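# Fit the camshaft into the engine case, gears timed

## Task

Put the camshaft into the engine case, which sits free on the table. Push the shaft fully into the open bearing on the case's front so that the camshaft's large gear engages the small crank gear with correct timing: while they rotate, the marked tooth on the small gear has to land in either of the two marked gaps of the large gear. The case must end up still standing upright, and the camshaft must stay installed on its own, since a result that holds only while the robot supports it is not accepted.

## Robot and tools

Robot: one arm with a right-handed five-finger hand and a single camera, cam_wrist (896x504), mounted at the wrist. Loose objects may occasionally get a brief shove from outside. Nothing may leave the table, and the engine case should not tip.

Frames. Scene frame: origin on the table surface under the arm base, +z up, +y to the left when facing along +x. The hand point sits 0.05 m in front of the palm, where index pad and thumb tip meet in a pinch. Its own axes: +z along straightened fingers (fingertips reach 0.06 to 0.07 m past it), +y out of the palm, +x across the palm toward the little finger. A wrist bracket on the little-finger side juts 0.03 m past the point in +y and 0.11 m across the palm, and it can collide with things.

The row: every motion command is one list of 14 numbers, each within [-1, 1], in this order: dx, dy, dz, rx, ry, rz, little, ring, middle, index, thumb_bend, thumb_turn, force_limit, speed. The first six are an offset, not a pose: they are expressed in the hand point's own axes and measured from the hand point pose reported in the most recent result that showed it (before any such result, or for later calls within one reply, from where the robot actually is when the action starts). 1.0 equals 0.6 m for dx to dz and 180 degrees for rx to rz; rx, ry, rz form a single rotation vector. All zeros therefore drives back to that reference pose rather than holding still. The next six are absolute finger targets: +1 straight/open, -1 fully curled; thumb_turn +1 puts the thumb beside the palm, -1 in front of it. A pinch is roughly index -0.22, thumb_bend -0.75, thumb_turn -0.57. force_limit maps -1..+1 to about 0..10 N at a fingertip (0..15 N for the two thumb motors) and only stops closing motion. speed maps -1..+1 from nearly still to full (whole finger travel in 0.6 s); close at -0.9 or slower for a soft grip. A whole-hand wrap fits objects 0.035 to 0.08 m across with the thumb turned in first.

Tools.
execute_actions: {"actions": [...], "pictures": bool}. An empty list just reports the state (with images). One action {"rows": [[14 numbers], ...], "steps": n} runs n control steps of 1/30 s (n up to 15, default 15, at least 4); each row covers one step, and the last row repeats to fill. Every row is counted from the same reference pose, not from the row before. A wait {"steps": n} with n up to 300 sends nothing new; your thinking time counts inside it. Images come only with an empty list or pictures true.
move: {"target": [14 numbers], "speed": m/s 0.002 to 0.5 (default 0.25; turning up to twice that in rad/s), "stop_force": N 9 to 40, optional}. Straight path toward the offset target, 0.5 to 10 s long; it does not avoid obstacles and may overshoot speed near full reach. With stop_force the path stops once the wrist sensor reads that much extra push along the direction to the target for two steps, then backs off two steps and holds; useful only for non-rotating moves, done very slowly. Omit it when moving away from something you press on. Its result adds a line like move: done / contact / held / off_target / moving / fault, a distance to target, and limits (paced = clipped, held = some steps blocked).
wait: {"seconds": 0 to 10}, sends nothing.
zoom_image: {"camera": "cam_wrist", "region": [x0, y0, x1, y1]} in pixels, at most 504x504, origin top-left.
show_instructions: shows the reference image pages.


Behaviour. Each step's commanded pose is clipped to within 100 mm and 16 degrees of the measured pose, and motion trails commands by about 0.17 s; large offsets may take several calls. The simulation keeps running while the operator thinks; the final 4 steps of an action run afterward. Finger motors start only when their target changes by 0.01 or more, then run until the target or force limit and lock (holding at least 15 N). Resending the same targets keeps a grip.

Results. The state line gives hand point position (m), orientation quaternion wxyz and velocities in the scene frame; Hand target shows where the controller is driving. HELD marks steps not sent; pose unreachable means the clearance check changed a command. hand_measured, hand_stopped_by (moving, target, force, stalled, fault) and hand_load_n list six values in motor order; a dropped object shows as loads near 0. Wrist force and torque are along hand axes, noisy (offset up to about 4 N), saturating near 50 N; contact force points from the surface into the arm.

Avoid: fast contacts, and targets pushed beyond a firm contact; the arm is stiff. A joint load limit (wrist joints 25.2 N m, others 135 N m) or any outside force of 150 N stops the arm for 10 s. Holding loads heats motors (warning from 70 °C, braking stop at 85 °C). Do not drop, slam or knock over parts.

Each tool is called after "Request:" as name(argument=value, ...), one argument or row to a line, values as JSON.

## Session

Request:
execute_actions(
  actions=[],
)

Scene clock: 0.00 s of 9600.00 s.
end_effector_position=(+0.2230, +0.2813, +0.3329) hand_measured=(+1.000, +1.000, +1.000, +1.000, +1.000, +1.000) hand_load_n=(+0.0, +0.0, +0.0, +0.0, +0.0, +0.0) hand_stopped_by=(target, target, target, target, target, target) hand_force_limit=0.00 hand_speed=-0.80 end_effector_quat_wxyz=(+0.059, +0.259, +0.948, +0.175) end_effector_velocity=(-0.000, +0.000, +0.000) end_effector_angular_velocity=(+0.001, -0.001, +0.001)
Joint positions: [ 0.658 -1.938  2.197  0.776  1.738 -0.314]
Joint velocities: [ 0.001  0.    -0.    -0.001  0.    -0.   ]
Motor temperatures (°C, as the motors report them): [30 27 29 34 38 41]
Wrist force (N, on the end effector, along its own x y z axes, offset not removed): no reading
Wrist torque (N m, same axes, about the end effector's origin, offset not removed): no reading
Hand target: +0.223, +0.281, +0.333; +0.059, +0.259, +0.948, +0.175

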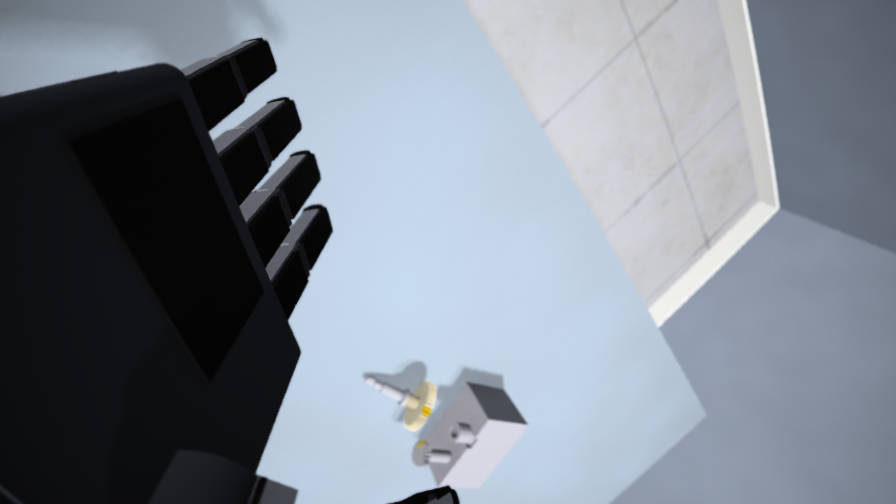

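Request:
zoom_image(
  camera="cam_wrist",
  region=[350,350,550,500],
)

Region (350, 350, 550, 500) of cam_wrist's 896x504 image, scaled by 2.520, with more detail than that image has; it fills the top 378 rows of this view, and the rest is white.

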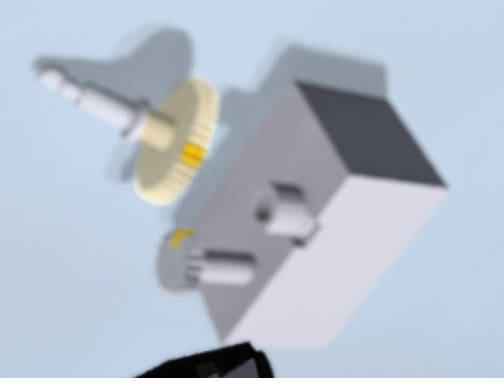

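Request:
move(
  target=[-0.547,-0.108,0.301,0.0624,0.21,0.692,1,1,1,0.4,-0.6,-0.57,0.3,0],
  speed=0.4,
)

Scene clock: 4.87 s of 9600.00 s.
end_effector_position=(+0.5109, +0.1166, +0.1486) hand_measured=(+1.000, +1.000, +1.000, +0.400, -0.600, -0.570) hand_load_n=(+0.0, +0.0, +0.0, +0.0, +0.0, +0.0) hand_stopped_by=(target, target, target, target, target, target) hand_force_limit=0.30 hand_speed=0.00 end_effector_quat_wxyz=(-0.397, +0.888, +0.201, +0.118) end_effector_velocity=(+0.001, -0.001, -0.001) end_effector_angular_velocity=(-0.000, +0.007, -0.009)
Joint positions: [-0.52  -1.192  1.741  1.058  0.711  0.618]
Joint velocities: [-0.001  0.004 -0.004 -0.002 -0.     0.012]
Motor temperatures (°C, as the motors report them): [30 27 29 34 38 41]
Wrist force (N, on the end effector, along its own x y z axes, offset not removed): [2.1 -3.0 -0.3]
Wrist torque (N m, same axes, about the end effector's origin, offset not removed): [-0.42 -0.43 0.22]
Hand target: +0.511, +0.117, +0.149; -0.397, +0.888, +0.201, +0.118
Off the commanded pose: 0.001 m, 0 deg.
Kept back: nothing.
move: done

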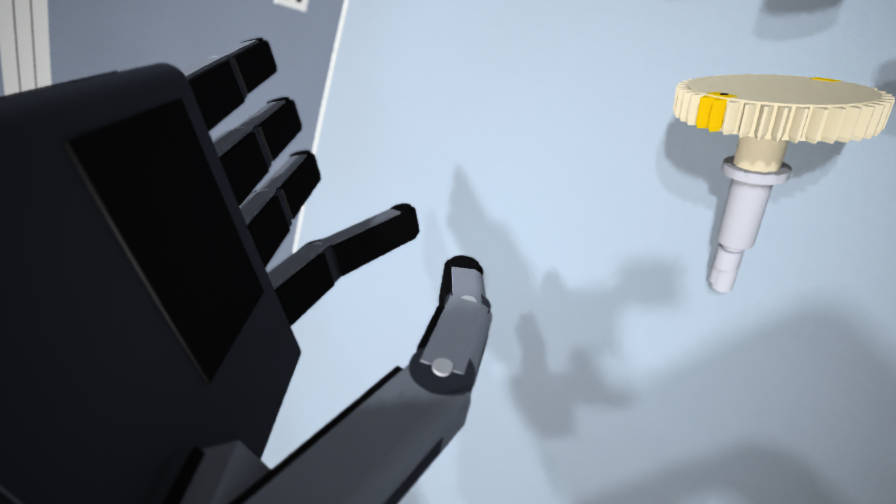

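Request:
move(
  target=[0.005,0.15,0.08,0,0,0,1,1,1,0.4,-0.6,-0.57,0.3,0],
  speed=0.2,
)

Scene clock: 6.27 s of 9600.00 s.
end_effector_position=(+0.5567, +0.0991, +0.0593) hand_measured=(+1.000, +1.000, +1.000, +0.400, -0.600, -0.570) hand_load_n=(+0.0, +0.0, +0.0, +0.0, +0.0, +0.0) hand_stopped_by=(target, target, target, target, target, target) hand_force_limit=0.30 hand_speed=0.00 end_effector_quat_wxyz=(-0.397, +0.888, +0.201, +0.118) end_effector_velocity=(+0.000, -0.000, -0.002) end_effector_angular_velocity=(-0.001, +0.001, +0.000)
Joint positions: [-0.511 -0.954  1.572  0.98   0.711  0.631]
Joint velocities: [ 0.     0.004 -0.003 -0.001  0.001  0.001]
Motor temperatures (°C, as the motors report them): [30 27 29 34 38 41]
Wrist force (N, on the end effector, along its own x y z axes, offset not removed): [1.1 -3.4 1.0]
Wrist torque (N m, same axes, about the end effector's origin, offset not removed): [-0.59 -0.31 0.32]
Hand target: +0.557, +0.099, +0.059; -0.397, +0.888, +0.201, +0.118
Off the commanded pose: 0.000 m, 0 deg.
Kept back: nothing.
move: done

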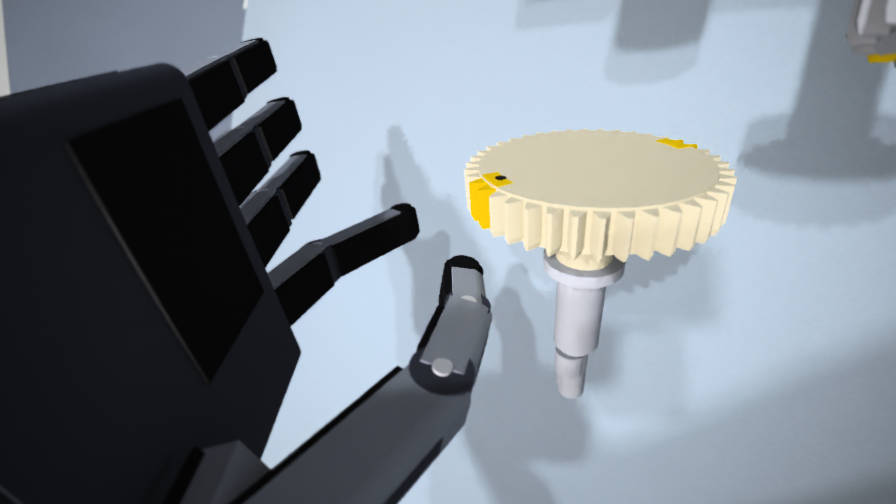

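Request:
move(
  target=[0,0.085,0.011,0,0,0,1,1,1,0.4,-0.6,-0.57,0.3,0],
  speed=0.06,
  stop_force=9,
)

Scene clock: 7.93 s of 9600.00 s.
end_effector_position=(+0.5779, +0.0753, +0.0247) hand_measured=(+1.000, +1.000, +1.000, +0.402, -0.600, -0.570) hand_load_n=(+0.0, +0.0, +0.0, +6.5, +0.0, +0.0) hand_stopped_by=(target, target, target, target, target, target) hand_force_limit=0.30 hand_speed=0.00 end_effector_quat_wxyz=(-0.396, +0.888, +0.201, +0.118) end_effector_velocity=(-0.002, +0.001, +0.001) end_effector_angular_velocity=(+0.001, +0.003, +0.000)
Joint positions: [-0.538 -0.851  1.474  1.005  0.712  0.59 ]
Joint velocities: [ 0.001 -0.002  0.004  0.001  0.     0.001]
Motor temperatures (°C, as the motors report them): [30 27 29 34 38 41]
Wrist force (N, on the end effector, along its own x y z axes, offset not removed): [0.6 -16.5 -10.5]
Wrist torque (N m, same axes, about the end effector's origin, offset not removed): [0.66 -0.28 0.29]
Hand target: +0.578, +0.076, +0.025; -0.396, +0.888, +0.201, +0.118
Off the commanded pose: 0.004 m, 0 deg.
Kept back: nothing.
move: contact

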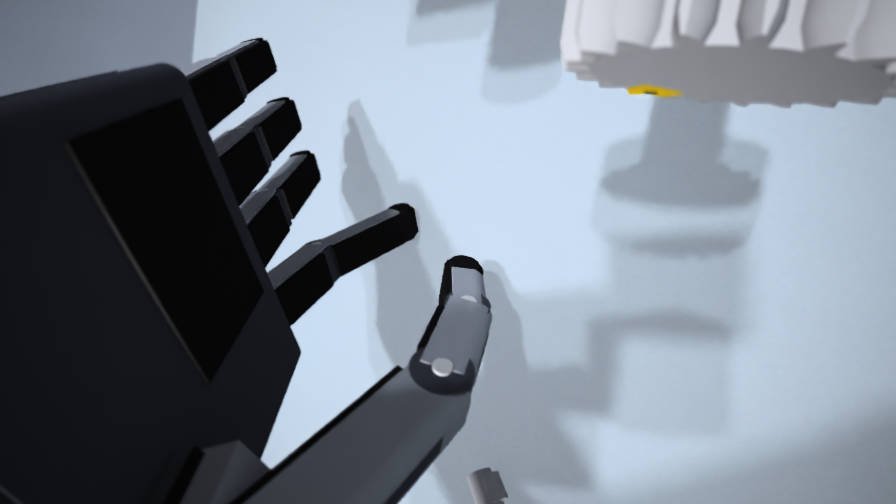

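Request:
move(
  target=[-0.1,-0.16,-0.16,0,0,0,1,1,1,0.4,-0.6,-0.57,0.3,0],
  speed=0.2,
)

Scene clock: 9.47 s of 9600.00 s.
end_effector_position=(+0.4762, +0.0456, +0.1284) hand_measured=(+1.000, +1.000, +1.000, +0.400, -0.600, -0.570) hand_load_n=(+0.0, +0.0, +0.0, +0.0, +0.0, +0.0) hand_stopped_by=(target, target, target, target, target, target) hand_force_limit=0.30 hand_speed=0.00 end_effector_quat_wxyz=(-0.396, +0.888, +0.201, +0.118) end_effector_velocity=(-0.000, -0.001, +0.001) end_effector_angular_velocity=(+0.000, -0.002, +0.001)
Joint positions: [-0.722 -1.171  1.86   1.144  0.741  0.316]
Joint velocities: [-0.003 -0.002  0.002  0.003  0.    -0.006]
Motor temperatures (°C, as the motors report them): [30 27 29 34 38 41]
Wrist force (N, on the end effector, along its own x y z axes, offset not removed): [2.7 -1.7 -3.4]
Wrist torque (N m, same axes, about the end effector's origin, offset not removed): [-0.06 -0.30 0.39]
Hand target: +0.476, +0.046, +0.129; -0.397, +0.888, +0.201, +0.118
Off the commanded pose: 0.000 m, 0 deg.
Kept back: nothing.
move: done

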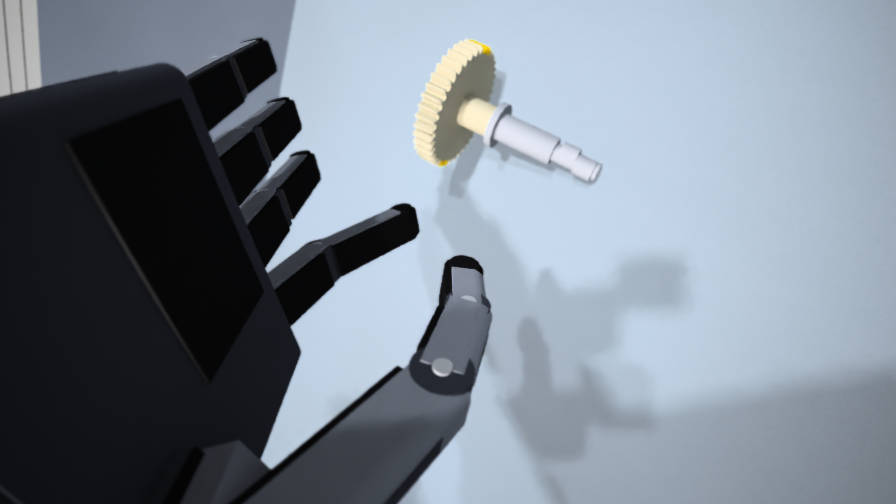

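Request:
wait(
  seconds=1,
)

Request:
wait(
  seconds=1.5,
)

Scene clock: 10.53 s of 9600.00 s.
end_effector_position=(+0.4761, +0.0455, +0.1285) hand_measured=(+1.000, +1.000, +1.000, +0.400, -0.600, -0.570) hand_load_n=(+0.0, +0.0, +0.0, +0.0, +0.0, +0.0) hand_stopped_by=(target, target, target, target, target, target) hand_force_limit=0.30 hand_speed=0.00 end_effector_quat_wxyz=(-0.397, +0.888, +0.201, +0.118) end_effector_velocity=(+0.000, +0.000, +0.001) end_effector_angular_velocity=(-0.001, -0.002, +0.002)
Joint positions: [-0.722 -1.171  1.86   1.144  0.741  0.316]
Joint velocities: [ 0.001 -0.002 -0.     0.    -0.    -0.001]
Motor temperatures (°C, as the motors report them): [30 27 29 34 38 41]
Wrist force (N, on the end effector, along its own x y z axes, offset not removed): [0.7 -2.6 1.6]
Wrist torque (N m, same axes, about the end effector's origin, offset not removed): [-0.53 -0.15 0.20]
Hand target: +0.476, +0.046, +0.129; -0.397, +0.888, +0.201, +0.118
Off the commanded pose: 0.000 m, 0 deg.
Kept back: nothing.
Steps of this call (steps 1 to 32: nothing new was sent). Readings (end_effector_position | what the end effector reports):
1: (+0.4762, +0.0456, +0.1285) | hand_measured=(+1.000, +1.000, +1.000, +0.400, -0.600, -0.570) hand_load_n=(+0.0, +0.0, +0.0, +0.0, +0.0, +0.0) hand_stopped_by=(target, target, target, target, target, target) hand_force_limit=0.30 hand_speed=0.00
2: (+0.4762, +0.0455, +0.1285) | hand_measured=(+1.000, +1.000, +1.000, +0.400, -0.600, -0.570) hand_load_n=(+0.0, +0.0, +0.0, +0.0, +0.0, +0.0) hand_stopped_by=(target, target, target, target, target, target) hand_force_limit=0.30 hand_speed=0.00
4: (+0.4762, +0.0455, +0.1285) | hand_measured=(+1.000, +1.000, +1.000, +0.400, -0.600, -0.570) hand_load_n=(+0.0, +0.0, +0.0, +0.0, +0.0, +0.0) hand_stopped_by=(target, target, target, target, target, target) hand_force_limit=0.30 hand_speed=0.00
8: (+0.4762, +0.0455, +0.1285) | hand_measured=(+1.000, +1.000, +1.000, +0.400, -0.600, -0.570) hand_load_n=(+0.0, +0.0, +0.0, +0.0, +0.0, +0.0) hand_stopped_by=(target, target, target, target, target, target) hand_force_limit=0.30 hand_speed=0.00
32: the state above

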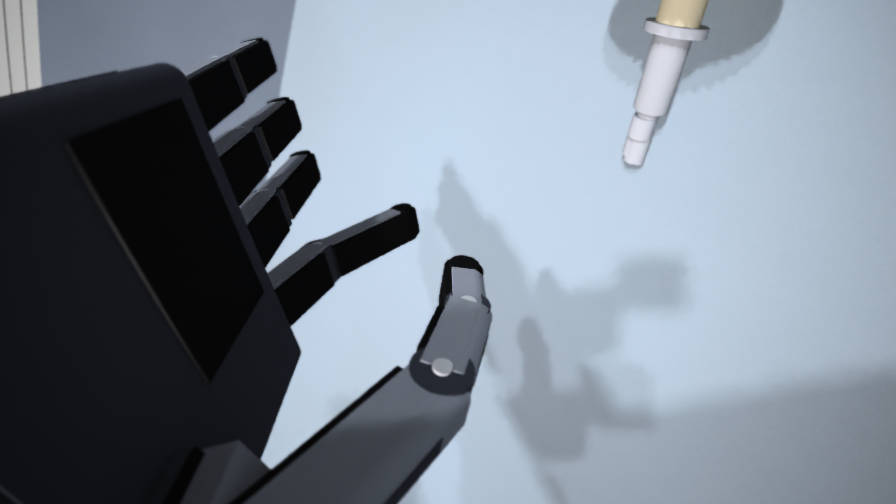

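Scene clock: 12.03 s of 9600.00 s.
end_effector_position=(+0.4761, +0.0455, +0.1285) hand_measured=(+1.000, +1.000, +1.000, +0.400, -0.600, -0.570) hand_load_n=(+0.0, +0.0, +0.0, +0.0, +0.0, +0.0) hand_stopped_by=(target, target, target, target, target, target) hand_force_limit=0.30 hand_speed=0.00 end_effector_quat_wxyz=(-0.397, +0.888, +0.201, +0.118) end_effector_velocity=(+0.001, -0.001, +0.001) end_effector_angular_velocity=(-0.002, -0.002, -0.001)
Joint positions: [-0.722 -1.171  1.86   1.144  0.741  0.316]
Joint velocities: [-0.001 -0.002 -0.    -0.001 -0.     0.001]
Motor temperatures (°C, as the motors report them): [30 27 29 34 38 41]
Wrist force (N, on the end effector, along its own x y z axes, offset not removed): [3.0 -1.4 1.4]
Wrist torque (N m, same axes, about the end effector's origin, offset not removed): [-0.32 -0.50 0.39]
Hand target: +0.476, +0.046, +0.129; -0.397, +0.888, +0.201, +0.118
Off the commanded pose: 0.000 m, 0 deg.
Kept back: nothing.
Steps of this call (steps 1 to 45: nothing new was sent). Readings (end_effector_position | what the end effector reports):
1: (+0.4761, +0.0455, +0.1285) | hand_measured=(+1.000, +1.000, +1.000, +0.400, -0.600, -0.570) hand_load_n=(+0.0, +0.0, +0.0, +0.0, +0.0, +0.0) hand_stopped_by=(target, target, target, target, target, target) hand_force_limit=0.30 hand_speed=0.00
2: (+0.4761, +0.0455, +0.1285) | hand_measured=(+1.000, +1.000, +1.000, +0.400, -0.600, -0.570) hand_load_n=(+0.0, +0.0, +0.0, +0.0, +0.0, +0.0) hand_stopped_by=(target, target, target, target, target, target) hand_force_limit=0.30 hand_speed=0.00
4: (+0.4761, +0.0455, +0.1285) | hand_measured=(+1.000, +1.000, +1.000, +0.400, -0.600, -0.570) hand_load_n=(+0.0, +0.0, +0.0, +0.0, +0.0, +0.0) hand_stopped_by=(target, target, target, target, target, target) hand_force_limit=0.30 hand_speed=0.00
8: (+0.4761, +0.0455, +0.1285) | hand_measured=(+1.000, +1.000, +1.000, +0.400, -0.600, -0.570) hand_load_n=(+0.0, +0.0, +0.0, +0.0, +0.0, +0.0) hand_stopped_by=(target, target, target, target, target, target) hand_force_limit=0.30 hand_speed=0.00
45: the state above

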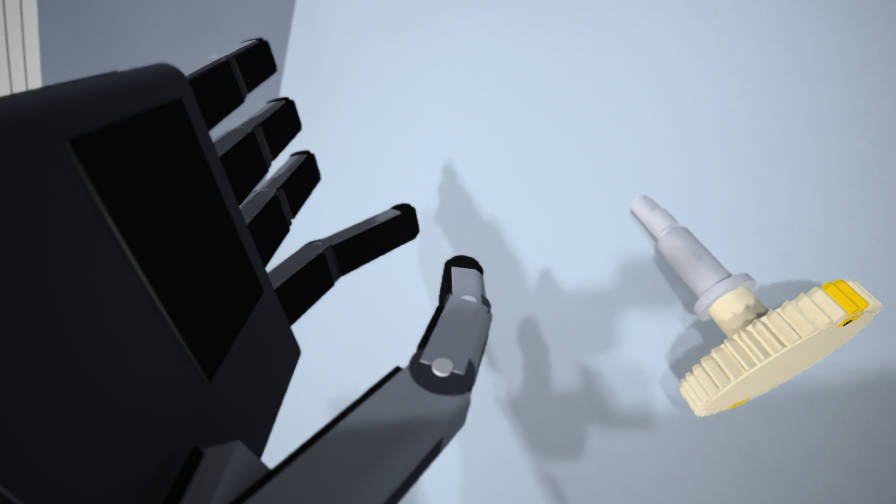

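Request:
execute_actions(
  actions=[
    {"steps":30},
  ],
  pictures=true,
)

Request:
execute_actions(
  actions=[
    {"steps":30},
  ],
  pictures=true,
)

Scene clock: 13.03 s of 9600.00 s.
end_effector_position=(+0.4761, +0.0455, +0.1285) hand_measured=(+1.000, +1.000, +1.000, +0.400, -0.600, -0.570) hand_load_n=(+0.0, +0.0, +0.0, +0.0, +0.0, +0.0) hand_stopped_by=(target, target, target, target, target, target) hand_force_limit=0.30 hand_speed=0.00 end_effector_quat_wxyz=(-0.397, +0.888, +0.201, +0.118) end_effector_velocity=(-0.000, +0.001, +0.000) end_effector_angular_velocity=(+0.001, +0.000, +0.001)
Joint positions: [-0.722 -1.171  1.86   1.144  0.741  0.316]
Joint velocities: [ 0.001 -0.     0.001  0.001  0.    -0.001]
Motor temperatures (°C, as the motors report them): [30 27 29 34 38 41]
Wrist force (N, on the end effector, along its own x y z axes, offset not removed): [2.4 -0.8 1.0]
Wrist torque (N m, same axes, about the end effector's origin, offset not removed): [-0.19 -0.35 0.34]
Hand target: +0.476, +0.046, +0.129; -0.397, +0.888, +0.201, +0.118
Off the commanded pose: 0.000 m, 0 deg.
Kept back: nothing.
Steps of this call (steps 1 to 30: nothing new was sent). Readings (end_effector_position | what the end effector reports):
1: (+0.4761, +0.0455, +0.1285) | hand_measured=(+1.000, +1.000, +1.000, +0.400, -0.600, -0.570) hand_load_n=(+0.0, +0.0, +0.0, +0.0, +0.0, +0.0) hand_stopped_by=(target, target, target, target, target, target) hand_force_limit=0.30 hand_speed=0.00
2: (+0.4761, +0.0455, +0.1285) | hand_measured=(+1.000, +1.000, +1.000, +0.400, -0.600, -0.570) hand_load_n=(+0.0, +0.0, +0.0, +0.0, +0.0, +0.0) hand_stopped_by=(target, target, target, target, target, target) hand_force_limit=0.30 hand_speed=0.00
4: (+0.4761, +0.0455, +0.1285) | hand_measured=(+1.000, +1.000, +1.000, +0.400, -0.600, -0.570) hand_load_n=(+0.0, +0.0, +0.0, +0.0, +0.0, +0.0) hand_stopped_by=(target, target, target, target, target, target) hand_force_limit=0.30 hand_speed=0.00
8: (+0.4761, +0.0455, +0.1285) | hand_measured=(+1.000, +1.000, +1.000, +0.400, -0.600, -0.570) hand_load_n=(+0.0, +0.0, +0.0, +0.0, +0.0, +0.0) hand_stopped_by=(target, target, target, target, target, target) hand_force_limit=0.30 hand_speed=0.00
30: the state above

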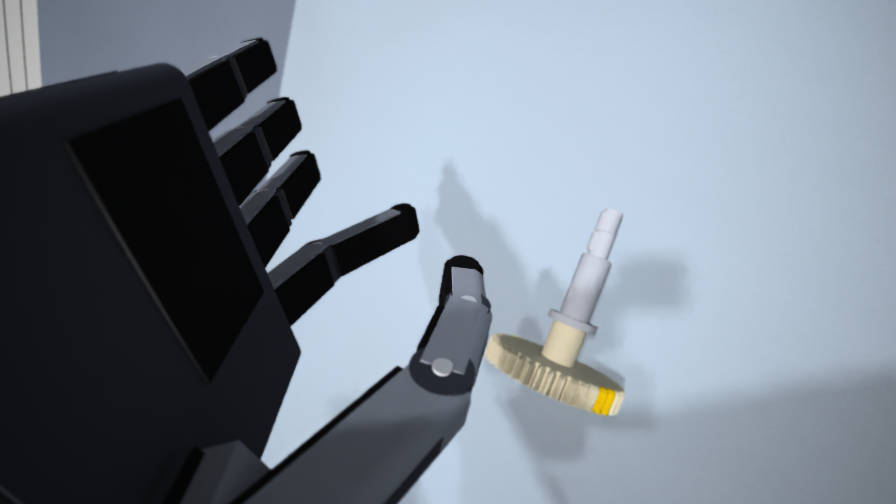

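Scene clock: 14.03 s of 9600.00 s.
end_effector_position=(+0.4761, +0.0455, +0.1285) hand_measured=(+1.000, +1.000, +1.000, +0.400, -0.600, -0.570) hand_load_n=(+0.0, +0.0, +0.0, +0.0, +0.0, +0.0) hand_stopped_by=(target, target, target, target, target, target) hand_force_limit=0.30 hand_speed=0.00 end_effector_quat_wxyz=(-0.397, +0.888, +0.201, +0.118) end_effector_velocity=(-0.000, -0.000, -0.000) end_effector_angular_velocity=(+0.001, +0.002, -0.001)
Joint positions: [-0.722 -1.171  1.86   1.144  0.741  0.316]
Joint velocities: [-0.001  0.001 -0.     0.     0.     0.   ]
Motor temperatures (°C, as the motors report them): [30 27 29 34 38 41]
Wrist force (N, on the end effector, along its own x y z axes, offset not removed): [2.2 -4.0 2.0]
Wrist torque (N m, same axes, about the end effector's origin, offset not removed): [-0.83 -0.39 0.17]
Hand target: +0.476, +0.046, +0.129; -0.397, +0.888, +0.201, +0.118
Off the commanded pose: 0.000 m, 0 deg.
Kept back: nothing.
Steps of this call (steps 1 to 30: nothing new was sent). Readings (end_effector_position | what the end effector reports):
1: (+0.4761, +0.0455, +0.1285) | hand_measured=(+1.000, +1.000, +1.000, +0.400, -0.600, -0.570) hand_load_n=(+0.0, +0.0, +0.0, +0.0, +0.0, +0.0) hand_stopped_by=(target, target, target, target, target, target) hand_force_limit=0.30 hand_speed=0.00
2: (+0.4761, +0.0455, +0.1285) | hand_measured=(+1.000, +1.000, +1.000, +0.400, -0.600, -0.570) hand_load_n=(+0.0, +0.0, +0.0, +0.0, +0.0, +0.0) hand_stopped_by=(target, target, target, target, target, target) hand_force_limit=0.30 hand_speed=0.00
4: (+0.4761, +0.0455, +0.1285) | hand_measured=(+1.000, +1.000, +1.000, +0.400, -0.600, -0.570) hand_load_n=(+0.0, +0.0, +0.0, +0.0, +0.0, +0.0) hand_stopped_by=(target, target, target, target, target, target) hand_force_limit=0.30 hand_speed=0.00
8: (+0.4761, +0.0455, +0.1285) | hand_measured=(+1.000, +1.000, +1.000, +0.400, -0.600, -0.570) hand_load_n=(+0.0, +0.0, +0.0, +0.0, +0.0, +0.0) hand_stopped_by=(target, target, target, target, target, target) hand_force_limit=0.30 hand_speed=0.00
30: the state above

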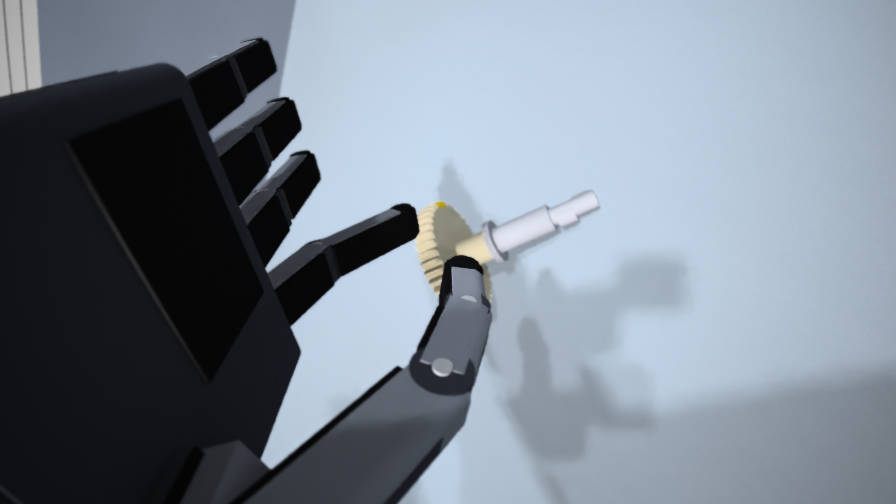

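Request:
execute_actions(
  actions=[
    {"steps":30},
  ],
  pictures=true,
)

Request:
execute_actions(
  actions=[
    {"steps":30},
  ],
  pictures=true,
)

Scene clock: 15.03 s of 9600.00 s.
end_effector_position=(+0.4761, +0.0455, +0.1285) hand_measured=(+1.000, +1.000, +1.000, +0.400, -0.600, -0.570) hand_load_n=(+0.0, +0.0, +0.0, +0.0, +0.0, +0.0) hand_stopped_by=(target, target, target, target, target, target) hand_force_limit=0.30 hand_speed=0.00 end_effector_quat_wxyz=(-0.397, +0.888, +0.201, +0.118) end_effector_velocity=(-0.000, -0.000, -0.000) end_effector_angular_velocity=(-0.001, -0.000, -0.001)
Joint positions: [-0.722 -1.171  1.86   1.144  0.741  0.316]
Joint velocities: [-0.001 -0.     0.    -0.001 -0.     0.001]
Motor temperatures (°C, as the motors report them): [30 27 29 34 38 41]
Wrist force (N, on the end effector, along its own x y z axes, offset not removed): [2.1 -3.7 1.9]
Wrist torque (N m, same axes, about the end effector's origin, offset not removed): [-0.63 -0.42 0.16]
Hand target: +0.476, +0.046, +0.129; -0.397, +0.888, +0.201, +0.118
Off the commanded pose: 0.000 m, 0 deg.
Kept back: nothing.
Steps of this call (steps 1 to 30: nothing new was sent). Readings (end_effector_position | what the end effector reports):
1: (+0.4761, +0.0455, +0.1285) | hand_measured=(+1.000, +1.000, +1.000, +0.400, -0.600, -0.570) hand_load_n=(+0.0, +0.0, +0.0, +0.0, +0.0, +0.0) hand_stopped_by=(target, target, target, target, target, target) hand_force_limit=0.30 hand_speed=0.00
2: (+0.4761, +0.0455, +0.1285) | hand_measured=(+1.000, +1.000, +1.000, +0.400, -0.600, -0.570) hand_load_n=(+0.0, +0.0, +0.0, +0.0, +0.0, +0.0) hand_stopped_by=(target, target, target, target, target, target) hand_force_limit=0.30 hand_speed=0.00
4: (+0.4761, +0.0455, +0.1285) | hand_measured=(+1.000, +1.000, +1.000, +0.400, -0.600, -0.570) hand_load_n=(+0.0, +0.0, +0.0, +0.0, +0.0, +0.0) hand_stopped_by=(target, target, target, target, target, target) hand_force_limit=0.30 hand_speed=0.00
8: (+0.4761, +0.0455, +0.1285) | hand_measured=(+1.000, +1.000, +1.000, +0.400, -0.600, -0.570) hand_load_n=(+0.0, +0.0, +0.0, +0.0, +0.0, +0.0) hand_stopped_by=(target, target, target, target, target, target) hand_force_limit=0.30 hand_speed=0.00
30: the state above

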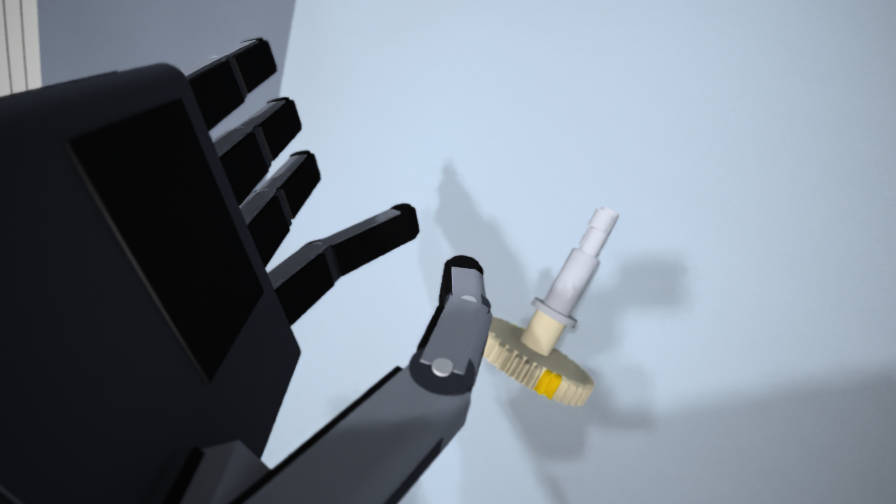

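Scene clock: 16.03 s of 9600.00 s.
end_effector_position=(+0.4761, +0.0455, +0.1285) hand_measured=(+1.000, +1.000, +1.000, +0.400, -0.600, -0.570) hand_load_n=(+0.0, +0.0, +0.0, +0.0, +0.0, +0.0) hand_stopped_by=(target, target, target, target, target, target) hand_force_limit=0.30 hand_speed=0.00 end_effector_quat_wxyz=(-0.397, +0.888, +0.201, +0.118) end_effector_velocity=(-0.000, +0.000, -0.000) end_effector_angular_velocity=(+0.001, +0.002, -0.001)
Joint positions: [-0.722 -1.171  1.86   1.144  0.741  0.316]
Joint velocities: [-0.     0.     0.001  0.     0.     0.001]
Motor temperatures (°C, as the motors report them): [30 27 29 34 38 41]
Wrist force (N, on the end effector, along its own x y z axes, offset not removed): [0.5 -1.2 1.2]
Wrist torque (N m, same axes, about the end effector's origin, offset not removed): [-0.36 -0.12 0.38]
Hand target: +0.476, +0.046, +0.129; -0.397, +0.888, +0.201, +0.118
Off the commanded pose: 0.000 m, 0 deg.
Kept back: nothing.
Steps of this call (steps 1 to 30: nothing new was sent). Readings (end_effector_position | what the end effector reports):
1: (+0.4761, +0.0455, +0.1285) | hand_measured=(+1.000, +1.000, +1.000, +0.400, -0.600, -0.570) hand_load_n=(+0.0, +0.0, +0.0, +0.0, +0.0, +0.0) hand_stopped_by=(target, target, target, target, target, target) hand_force_limit=0.30 hand_speed=0.00
2: (+0.4761, +0.0455, +0.1285) | hand_measured=(+1.000, +1.000, +1.000, +0.400, -0.600, -0.570) hand_load_n=(+0.0, +0.0, +0.0, +0.0, +0.0, +0.0) hand_stopped_by=(target, target, target, target, target, target) hand_force_limit=0.30 hand_speed=0.00
4: (+0.4761, +0.0455, +0.1285) | hand_measured=(+1.000, +1.000, +1.000, +0.400, -0.600, -0.570) hand_load_n=(+0.0, +0.0, +0.0, +0.0, +0.0, +0.0) hand_stopped_by=(target, target, target, target, target, target) hand_force_limit=0.30 hand_speed=0.00
8: (+0.4761, +0.0455, +0.1285) | hand_measured=(+1.000, +1.000, +1.000, +0.400, -0.600, -0.570) hand_load_n=(+0.0, +0.0, +0.0, +0.0, +0.0, +0.0) hand_stopped_by=(target, target, target, target, target, target) hand_force_limit=0.30 hand_speed=0.00
30: the state above

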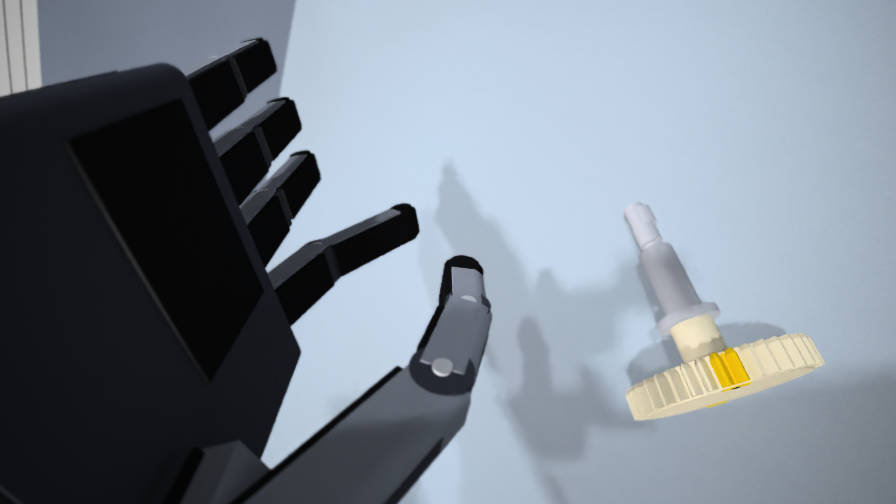

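Request:
move(
  target=[-0.036,-0.095,-0.031,-0.363,0.651,0.651,1,1,1,0.4,-0.6,-0.57,0.3,0],
  speed=0.5,
)

Scene clock: 20.50 s of 9600.00 s.
end_effector_position=(+0.4305, +0.0599, +0.1704) hand_measured=(+1.000, +1.000, +1.000, +0.400, -0.600, -0.570) hand_load_n=(+0.0, +0.0, +0.0, +0.0, +0.0, +0.0) hand_stopped_by=(target, target, target, target, target, target) hand_force_limit=0.30 hand_speed=0.00 end_effector_quat_wxyz=(-0.108, -0.214, +0.885, -0.399) end_effector_velocity=(-0.000, +0.001, +0.000) end_effector_angular_velocity=(-0.003, +0.004, -0.008)
Joint positions: [ 0.068 -1.185  1.756  1.032  2.501  4.619]
Joint velocities: [ 0.002  0.007 -0.005  0.016 -0.001  0.018]
Motor temperatures (°C, as the motors report them): [30 27 29 34 38 41]
Wrist force (N, on the end effector, along its own x y z axes, offset not removed): [-0.2 -1.6 0.6]
Wrist torque (N m, same axes, about the end effector's origin, offset not removed): [-0.30 -0.20 0.23]
Hand target: +0.431, +0.060, +0.170; -0.109, -0.214, +0.885, -0.399
Off the commanded pose: 0.001 m, 0 deg.
Kept back: nothing.
move: done

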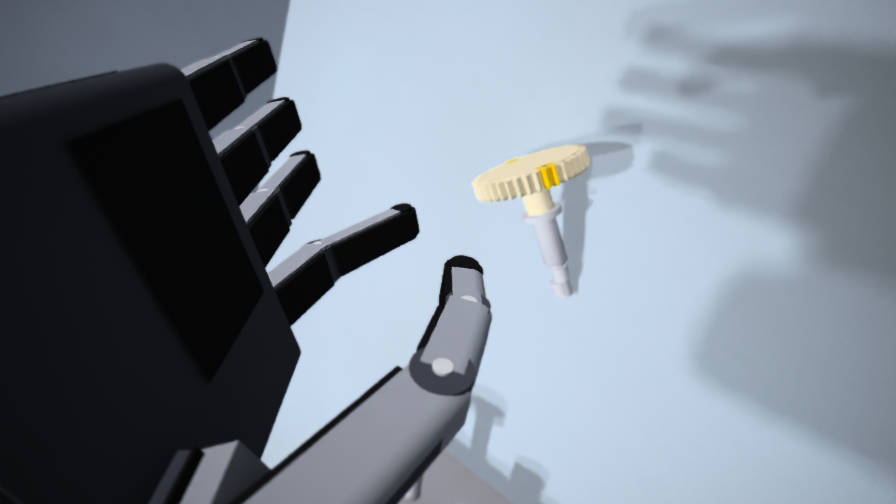

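Request:
execute_actions(
  actions=[
    {"steps":20},
  ],
  pictures=true,
)

Request:
execute_actions(
  actions=[
    {"steps":20},
  ],
  pictures=true,
)

Scene clock: 21.17 s of 9600.00 s.
end_effector_position=(+0.4305, +0.0600, +0.1704) hand_measured=(+1.000, +1.000, +1.000, +0.400, -0.600, -0.570) hand_load_n=(+0.0, +0.0, +0.0, +0.0, +0.0, +0.0) hand_stopped_by=(target, target, target, target, target, target) hand_force_limit=0.30 hand_speed=0.00 end_effector_quat_wxyz=(-0.109, -0.214, +0.885, -0.399) end_effector_velocity=(-0.000, -0.001, -0.001) end_effector_angular_velocity=(-0.001, +0.002, -0.001)
Joint positions: [ 0.068 -1.184  1.755  1.034  2.501  4.621]
Joint velocities: [-0.002  0.002  0.    -0.001 -0.    -0.   ]
Motor temperatures (°C, as the motors report them): [30 27 29 34 38 41]
Wrist force (N, on the end effector, along its own x y z axes, offset not removed): [4.4 -1.8 0.7]
Wrist torque (N m, same axes, about the end effector's origin, offset not removed): [-0.37 -0.67 0.49]
Hand target: +0.431, +0.060, +0.170; -0.109, -0.214, +0.885, -0.399
Off the commanded pose: 0.000 m, 0 deg.
Kept back: nothing.
Steps of this call (steps 1 to 20: nothing new was sent). Readings (end_effector_position | what the end effector reports):
1: (+0.4305, +0.0599, +0.1704) | hand_measured=(+1.000, +1.000, +1.000, +0.400, -0.600, -0.570) hand_load_n=(+0.0, +0.0, +0.0, +0.0, +0.0, +0.0) hand_stopped_by=(target, target, target, target, target, target) hand_force_limit=0.30 hand_speed=0.00
2: (+0.4305, +0.0599, +0.1704) | hand_measured=(+1.000, +1.000, +1.000, +0.400, -0.600, -0.570) hand_load_n=(+0.0, +0.0, +0.0, +0.0, +0.0, +0.0) hand_stopped_by=(target, target, target, target, target, target) hand_force_limit=0.30 hand_speed=0.00
4: (+0.4305, +0.0599, +0.1704) | hand_measured=(+1.000, +1.000, +1.000, +0.400, -0.600, -0.570) hand_load_n=(+0.0, +0.0, +0.0, +0.0, +0.0, +0.0) hand_stopped_by=(target, target, target, target, target, target) hand_force_limit=0.30 hand_speed=0.00
8: (+0.4305, +0.0599, +0.1704) | hand_measured=(+1.000, +1.000, +1.000, +0.400, -0.600, -0.570) hand_load_n=(+0.0, +0.0, +0.0, +0.0, +0.0, +0.0) hand_stopped_by=(target, target, target, target, target, target) hand_force_limit=0.30 hand_speed=0.00
20: the state above

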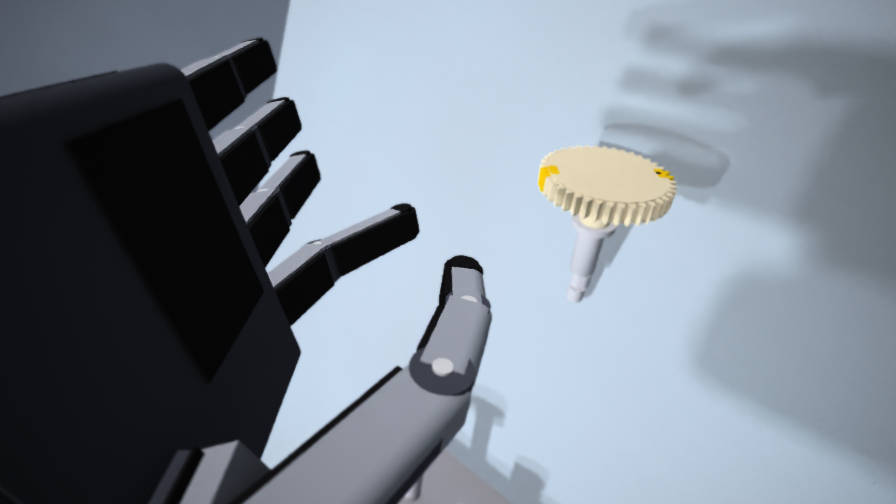

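Scene clock: 21.83 s of 9600.00 s.
end_effector_position=(+0.4305, +0.0600, +0.1704) hand_measured=(+1.000, +1.000, +1.000, +0.400, -0.600, -0.570) hand_load_n=(+0.0, +0.0, +0.0, +0.0, +0.0, +0.0) hand_stopped_by=(target, target, target, target, target, target) hand_force_limit=0.30 hand_speed=0.00 end_effector_quat_wxyz=(-0.109, -0.214, +0.885, -0.399) end_effector_velocity=(-0.000, +0.000, +0.000) end_effector_angular_velocity=(+0.000, +0.000, +0.001)
Joint positions: [ 0.068 -1.184  1.755  1.034  2.501  4.621]
Joint velocities: [ 0.001 -0.001  0.     0.    -0.    -0.   ]
Motor temperatures (°C, as the motors report them): [30 27 29 34 38 41]
Wrist force (N, on the end effector, along its own x y z axes, offset not removed): [1.3 -1.1 0.1]
Wrist torque (N m, same axes, about the end effector's origin, offset not removed): [-0.23 -0.16 0.17]
Hand target: +0.431, +0.060, +0.170; -0.109, -0.214, +0.885, -0.399
Off the commanded pose: 0.000 m, 0 deg.
Kept back: nothing.
Steps of this call (steps 1 to 20: nothing new was sent). Readings (end_effector_position | what the end effector reports):
1: (+0.4305, +0.0600, +0.1704) | hand_measured=(+1.000, +1.000, +1.000, +0.400, -0.600, -0.570) hand_load_n=(+0.0, +0.0, +0.0, +0.0, +0.0, +0.0) hand_stopped_by=(target, target, target, target, target, target) hand_force_limit=0.30 hand_speed=0.00
2: (+0.4305, +0.0600, +0.1704) | hand_measured=(+1.000, +1.000, +1.000, +0.400, -0.600, -0.570) hand_load_n=(+0.0, +0.0, +0.0, +0.0, +0.0, +0.0) hand_stopped_by=(target, target, target, target, target, target) hand_force_limit=0.30 hand_speed=0.00
4: (+0.4305, +0.0600, +0.1704) | hand_measured=(+1.000, +1.000, +1.000, +0.400, -0.600, -0.570) hand_load_n=(+0.0, +0.0, +0.0, +0.0, +0.0, +0.0) hand_stopped_by=(target, target, target, target, target, target) hand_force_limit=0.30 hand_speed=0.00
8: (+0.4305, +0.0600, +0.1704) | hand_measured=(+1.000, +1.000, +1.000, +0.400, -0.600, -0.570) hand_load_n=(+0.0, +0.0, +0.0, +0.0, +0.0, +0.0) hand_stopped_by=(target, target, target, target, target, target) hand_force_limit=0.30 hand_speed=0.00
20: the state above

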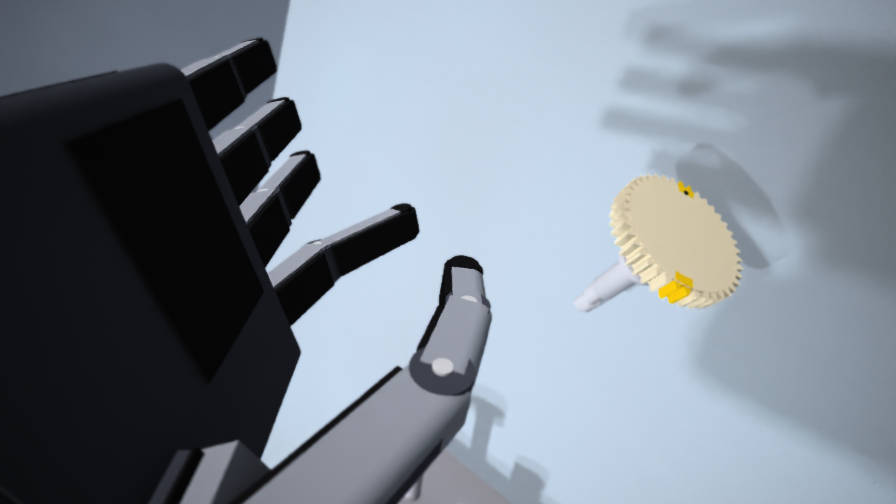

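Request:
move(
  target=[-0.066,0.117,0.206,0,0,0,1,1,1,0.4,-0.6,-0.57,0.3,0],
  speed=0.2,
)

Request:
execute_actions(
  actions=[
    {"steps":20},
  ],
  pictures=true,
)

Scene clock: 23.63 s of 9600.00 s.
end_effector_position=(+0.4302, +0.0200, +0.0285) hand_measured=(+1.000, +1.000, +1.000, +0.400, -0.600, -0.570) hand_load_n=(+0.0, +0.0, +0.0, +0.0, +0.0, +0.0) hand_stopped_by=(target, target, target, target, target, target) hand_force_limit=0.30 hand_speed=0.00 end_effector_quat_wxyz=(-0.109, -0.214, +0.885, -0.399) end_effector_velocity=(+0.000, -0.001, -0.002) end_effector_angular_velocity=(+0.000, +0.000, -0.000)
Joint positions: [-0.065 -0.98   1.802  0.605  2.494  4.4  ]
Joint velocities: [-0.002  0.002  0.    -0.005 -0.001 -0.003]
Motor temperatures (°C, as the motors report them): [30 27 29 34 38 41]
Wrist force (N, on the end effector, along its own x y z axes, offset not removed): [3.6 -3.4 -1.1]
Wrist torque (N m, same axes, about the end effector's origin, offset not removed): [-0.49 -0.54 0.26]
Hand target: +0.430, +0.020, +0.028; -0.109, -0.214, +0.885, -0.399
Off the commanded pose: 0.000 m, 0 deg.
Kept back: nothing.
move: done

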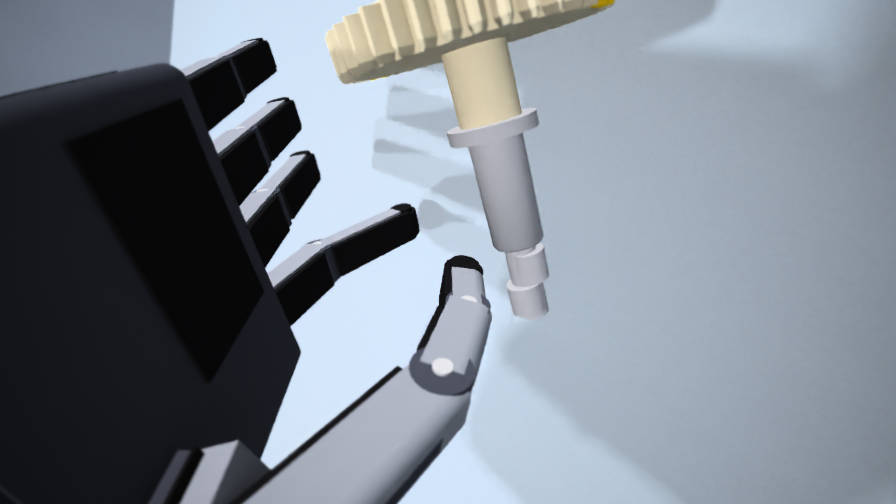

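Scene clock: 24.30 s of 9600.00 s.
end_effector_position=(+0.4302, +0.0200, +0.0284) hand_measured=(+1.000, +1.000, +1.000, +0.400, -0.600, -0.570) hand_load_n=(+0.0, +0.0, +0.0, +0.0, +0.0, +0.0) hand_stopped_by=(target, target, target, target, target, target) hand_force_limit=0.30 hand_speed=0.00 end_effector_quat_wxyz=(-0.109, -0.214, +0.885, -0.399) end_effector_velocity=(-0.000, -0.000, -0.000) end_effector_angular_velocity=(-0.000, +0.002, -0.000)
Joint positions: [-0.065 -0.979  1.802  0.605  2.494  4.399]
Joint velocities: [-0.     0.001  0.     0.001  0.     0.   ]
Motor temperatures (°C, as the motors report them): [30 27 29 34 38 41]
Wrist force (N, on the end effector, along its own x y z axes, offset not removed): [2.0 -4.0 0.4]
Wrist torque (N m, same axes, about the end effector's origin, offset not removed): [-0.77 -0.33 0.16]
Hand target: +0.430, +0.020, +0.028; -0.109, -0.214, +0.885, -0.399
Off the commanded pose: 0.000 m, 0 deg.
Kept back: nothing.
Steps of this call (steps 1 to 20: nothing new was sent). Readings (end_effector_position | what the end effector reports):
1: (+0.4302, +0.0200, +0.0285) | hand_measured=(+1.000, +1.000, +1.000, +0.400, -0.600, -0.570) hand_load_n=(+0.0, +0.0, +0.0, +0.0, +0.0, +0.0) hand_stopped_by=(target, target, target, target, target, target) hand_force_limit=0.30 hand_speed=0.00
2: (+0.4302, +0.0200, +0.0284) | hand_measured=(+1.000, +1.000, +1.000, +0.400, -0.600, -0.570) hand_load_n=(+0.0, +0.0, +0.0, +0.0, +0.0, +0.0) hand_stopped_by=(target, target, target, target, target, target) hand_force_limit=0.30 hand_speed=0.00
4: (+0.4302, +0.0200, +0.0284) | hand_measured=(+1.000, +1.000, +1.000, +0.400, -0.600, -0.570) hand_load_n=(+0.0, +0.0, +0.0, +0.0, +0.0, +0.0) hand_stopped_by=(target, target, target, target, target, target) hand_force_limit=0.30 hand_speed=0.00
8: (+0.4302, +0.0200, +0.0284) | hand_measured=(+1.000, +1.000, +1.000, +0.400, -0.600, -0.570) hand_load_n=(+0.0, +0.0, +0.0, +0.0, +0.0, +0.0) hand_stopped_by=(target, target, target, target, target, target) hand_force_limit=0.30 hand_speed=0.00
20: the state above

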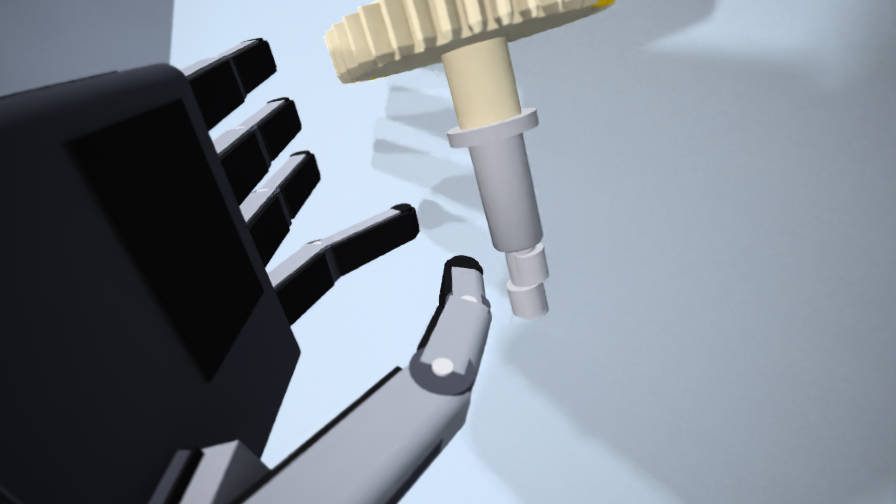

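Request:
move(
  target=[0.087,-0.025,0.026,0.018,-0.033,-0.033,1,1,1,0.4,-0.6,-0.57,0.3,0],
  speed=0.1,
)

Scene clock: 25.80 s of 9600.00 s.
end_effector_position=(+0.3906, -0.0158, +0.0468) hand_measured=(+1.000, +1.000, +1.000, +0.400, -0.600, -0.570) hand_load_n=(+0.0, +0.0, +0.0, +0.0, +0.0, +0.0) hand_stopped_by=(target, target, target, target, target, target) hand_force_limit=0.30 hand_speed=0.00 end_effector_quat_wxyz=(-0.078, -0.283, +0.865, -0.406) end_effector_velocity=(+0.000, -0.001, +0.001) end_effector_angular_velocity=(+0.004, -0.005, +0.007)
Joint positions: [-0.155 -1.182  2.044  0.264  2.466  4.005]
Joint velocities: [-0.004 -0.01   0.008 -0.016 -0.006 -0.017]
Motor temperatures (°C, as the motors report them): [30 27 29 34 38 41]
Wrist force (N, on the end effector, along its own x y z axes, offset not removed): [1.7 -1.6 1.8]
Wrist torque (N m, same axes, about the end effector's origin, offset not removed): [-0.30 -0.30 0.32]
Hand target: +0.391, -0.016, +0.047; -0.077, -0.283, +0.865, -0.406
Off the commanded pose: 0.000 m, 0 deg.
Kept back: nothing.
move: done

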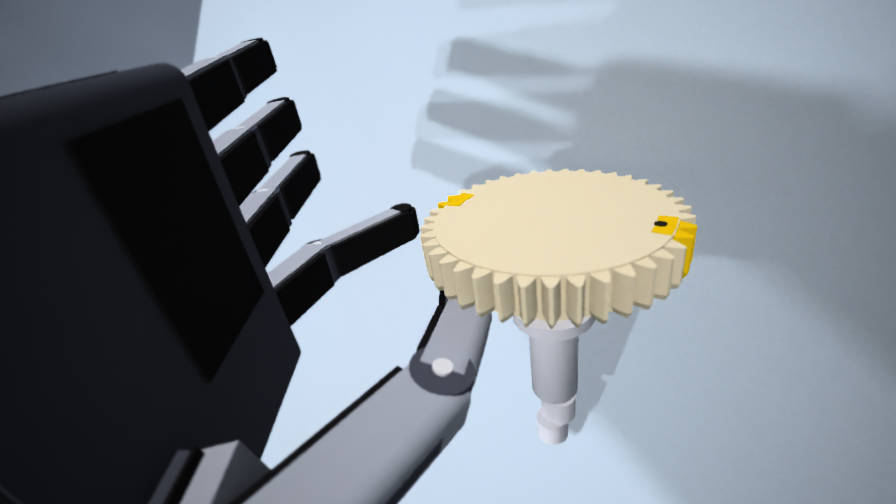

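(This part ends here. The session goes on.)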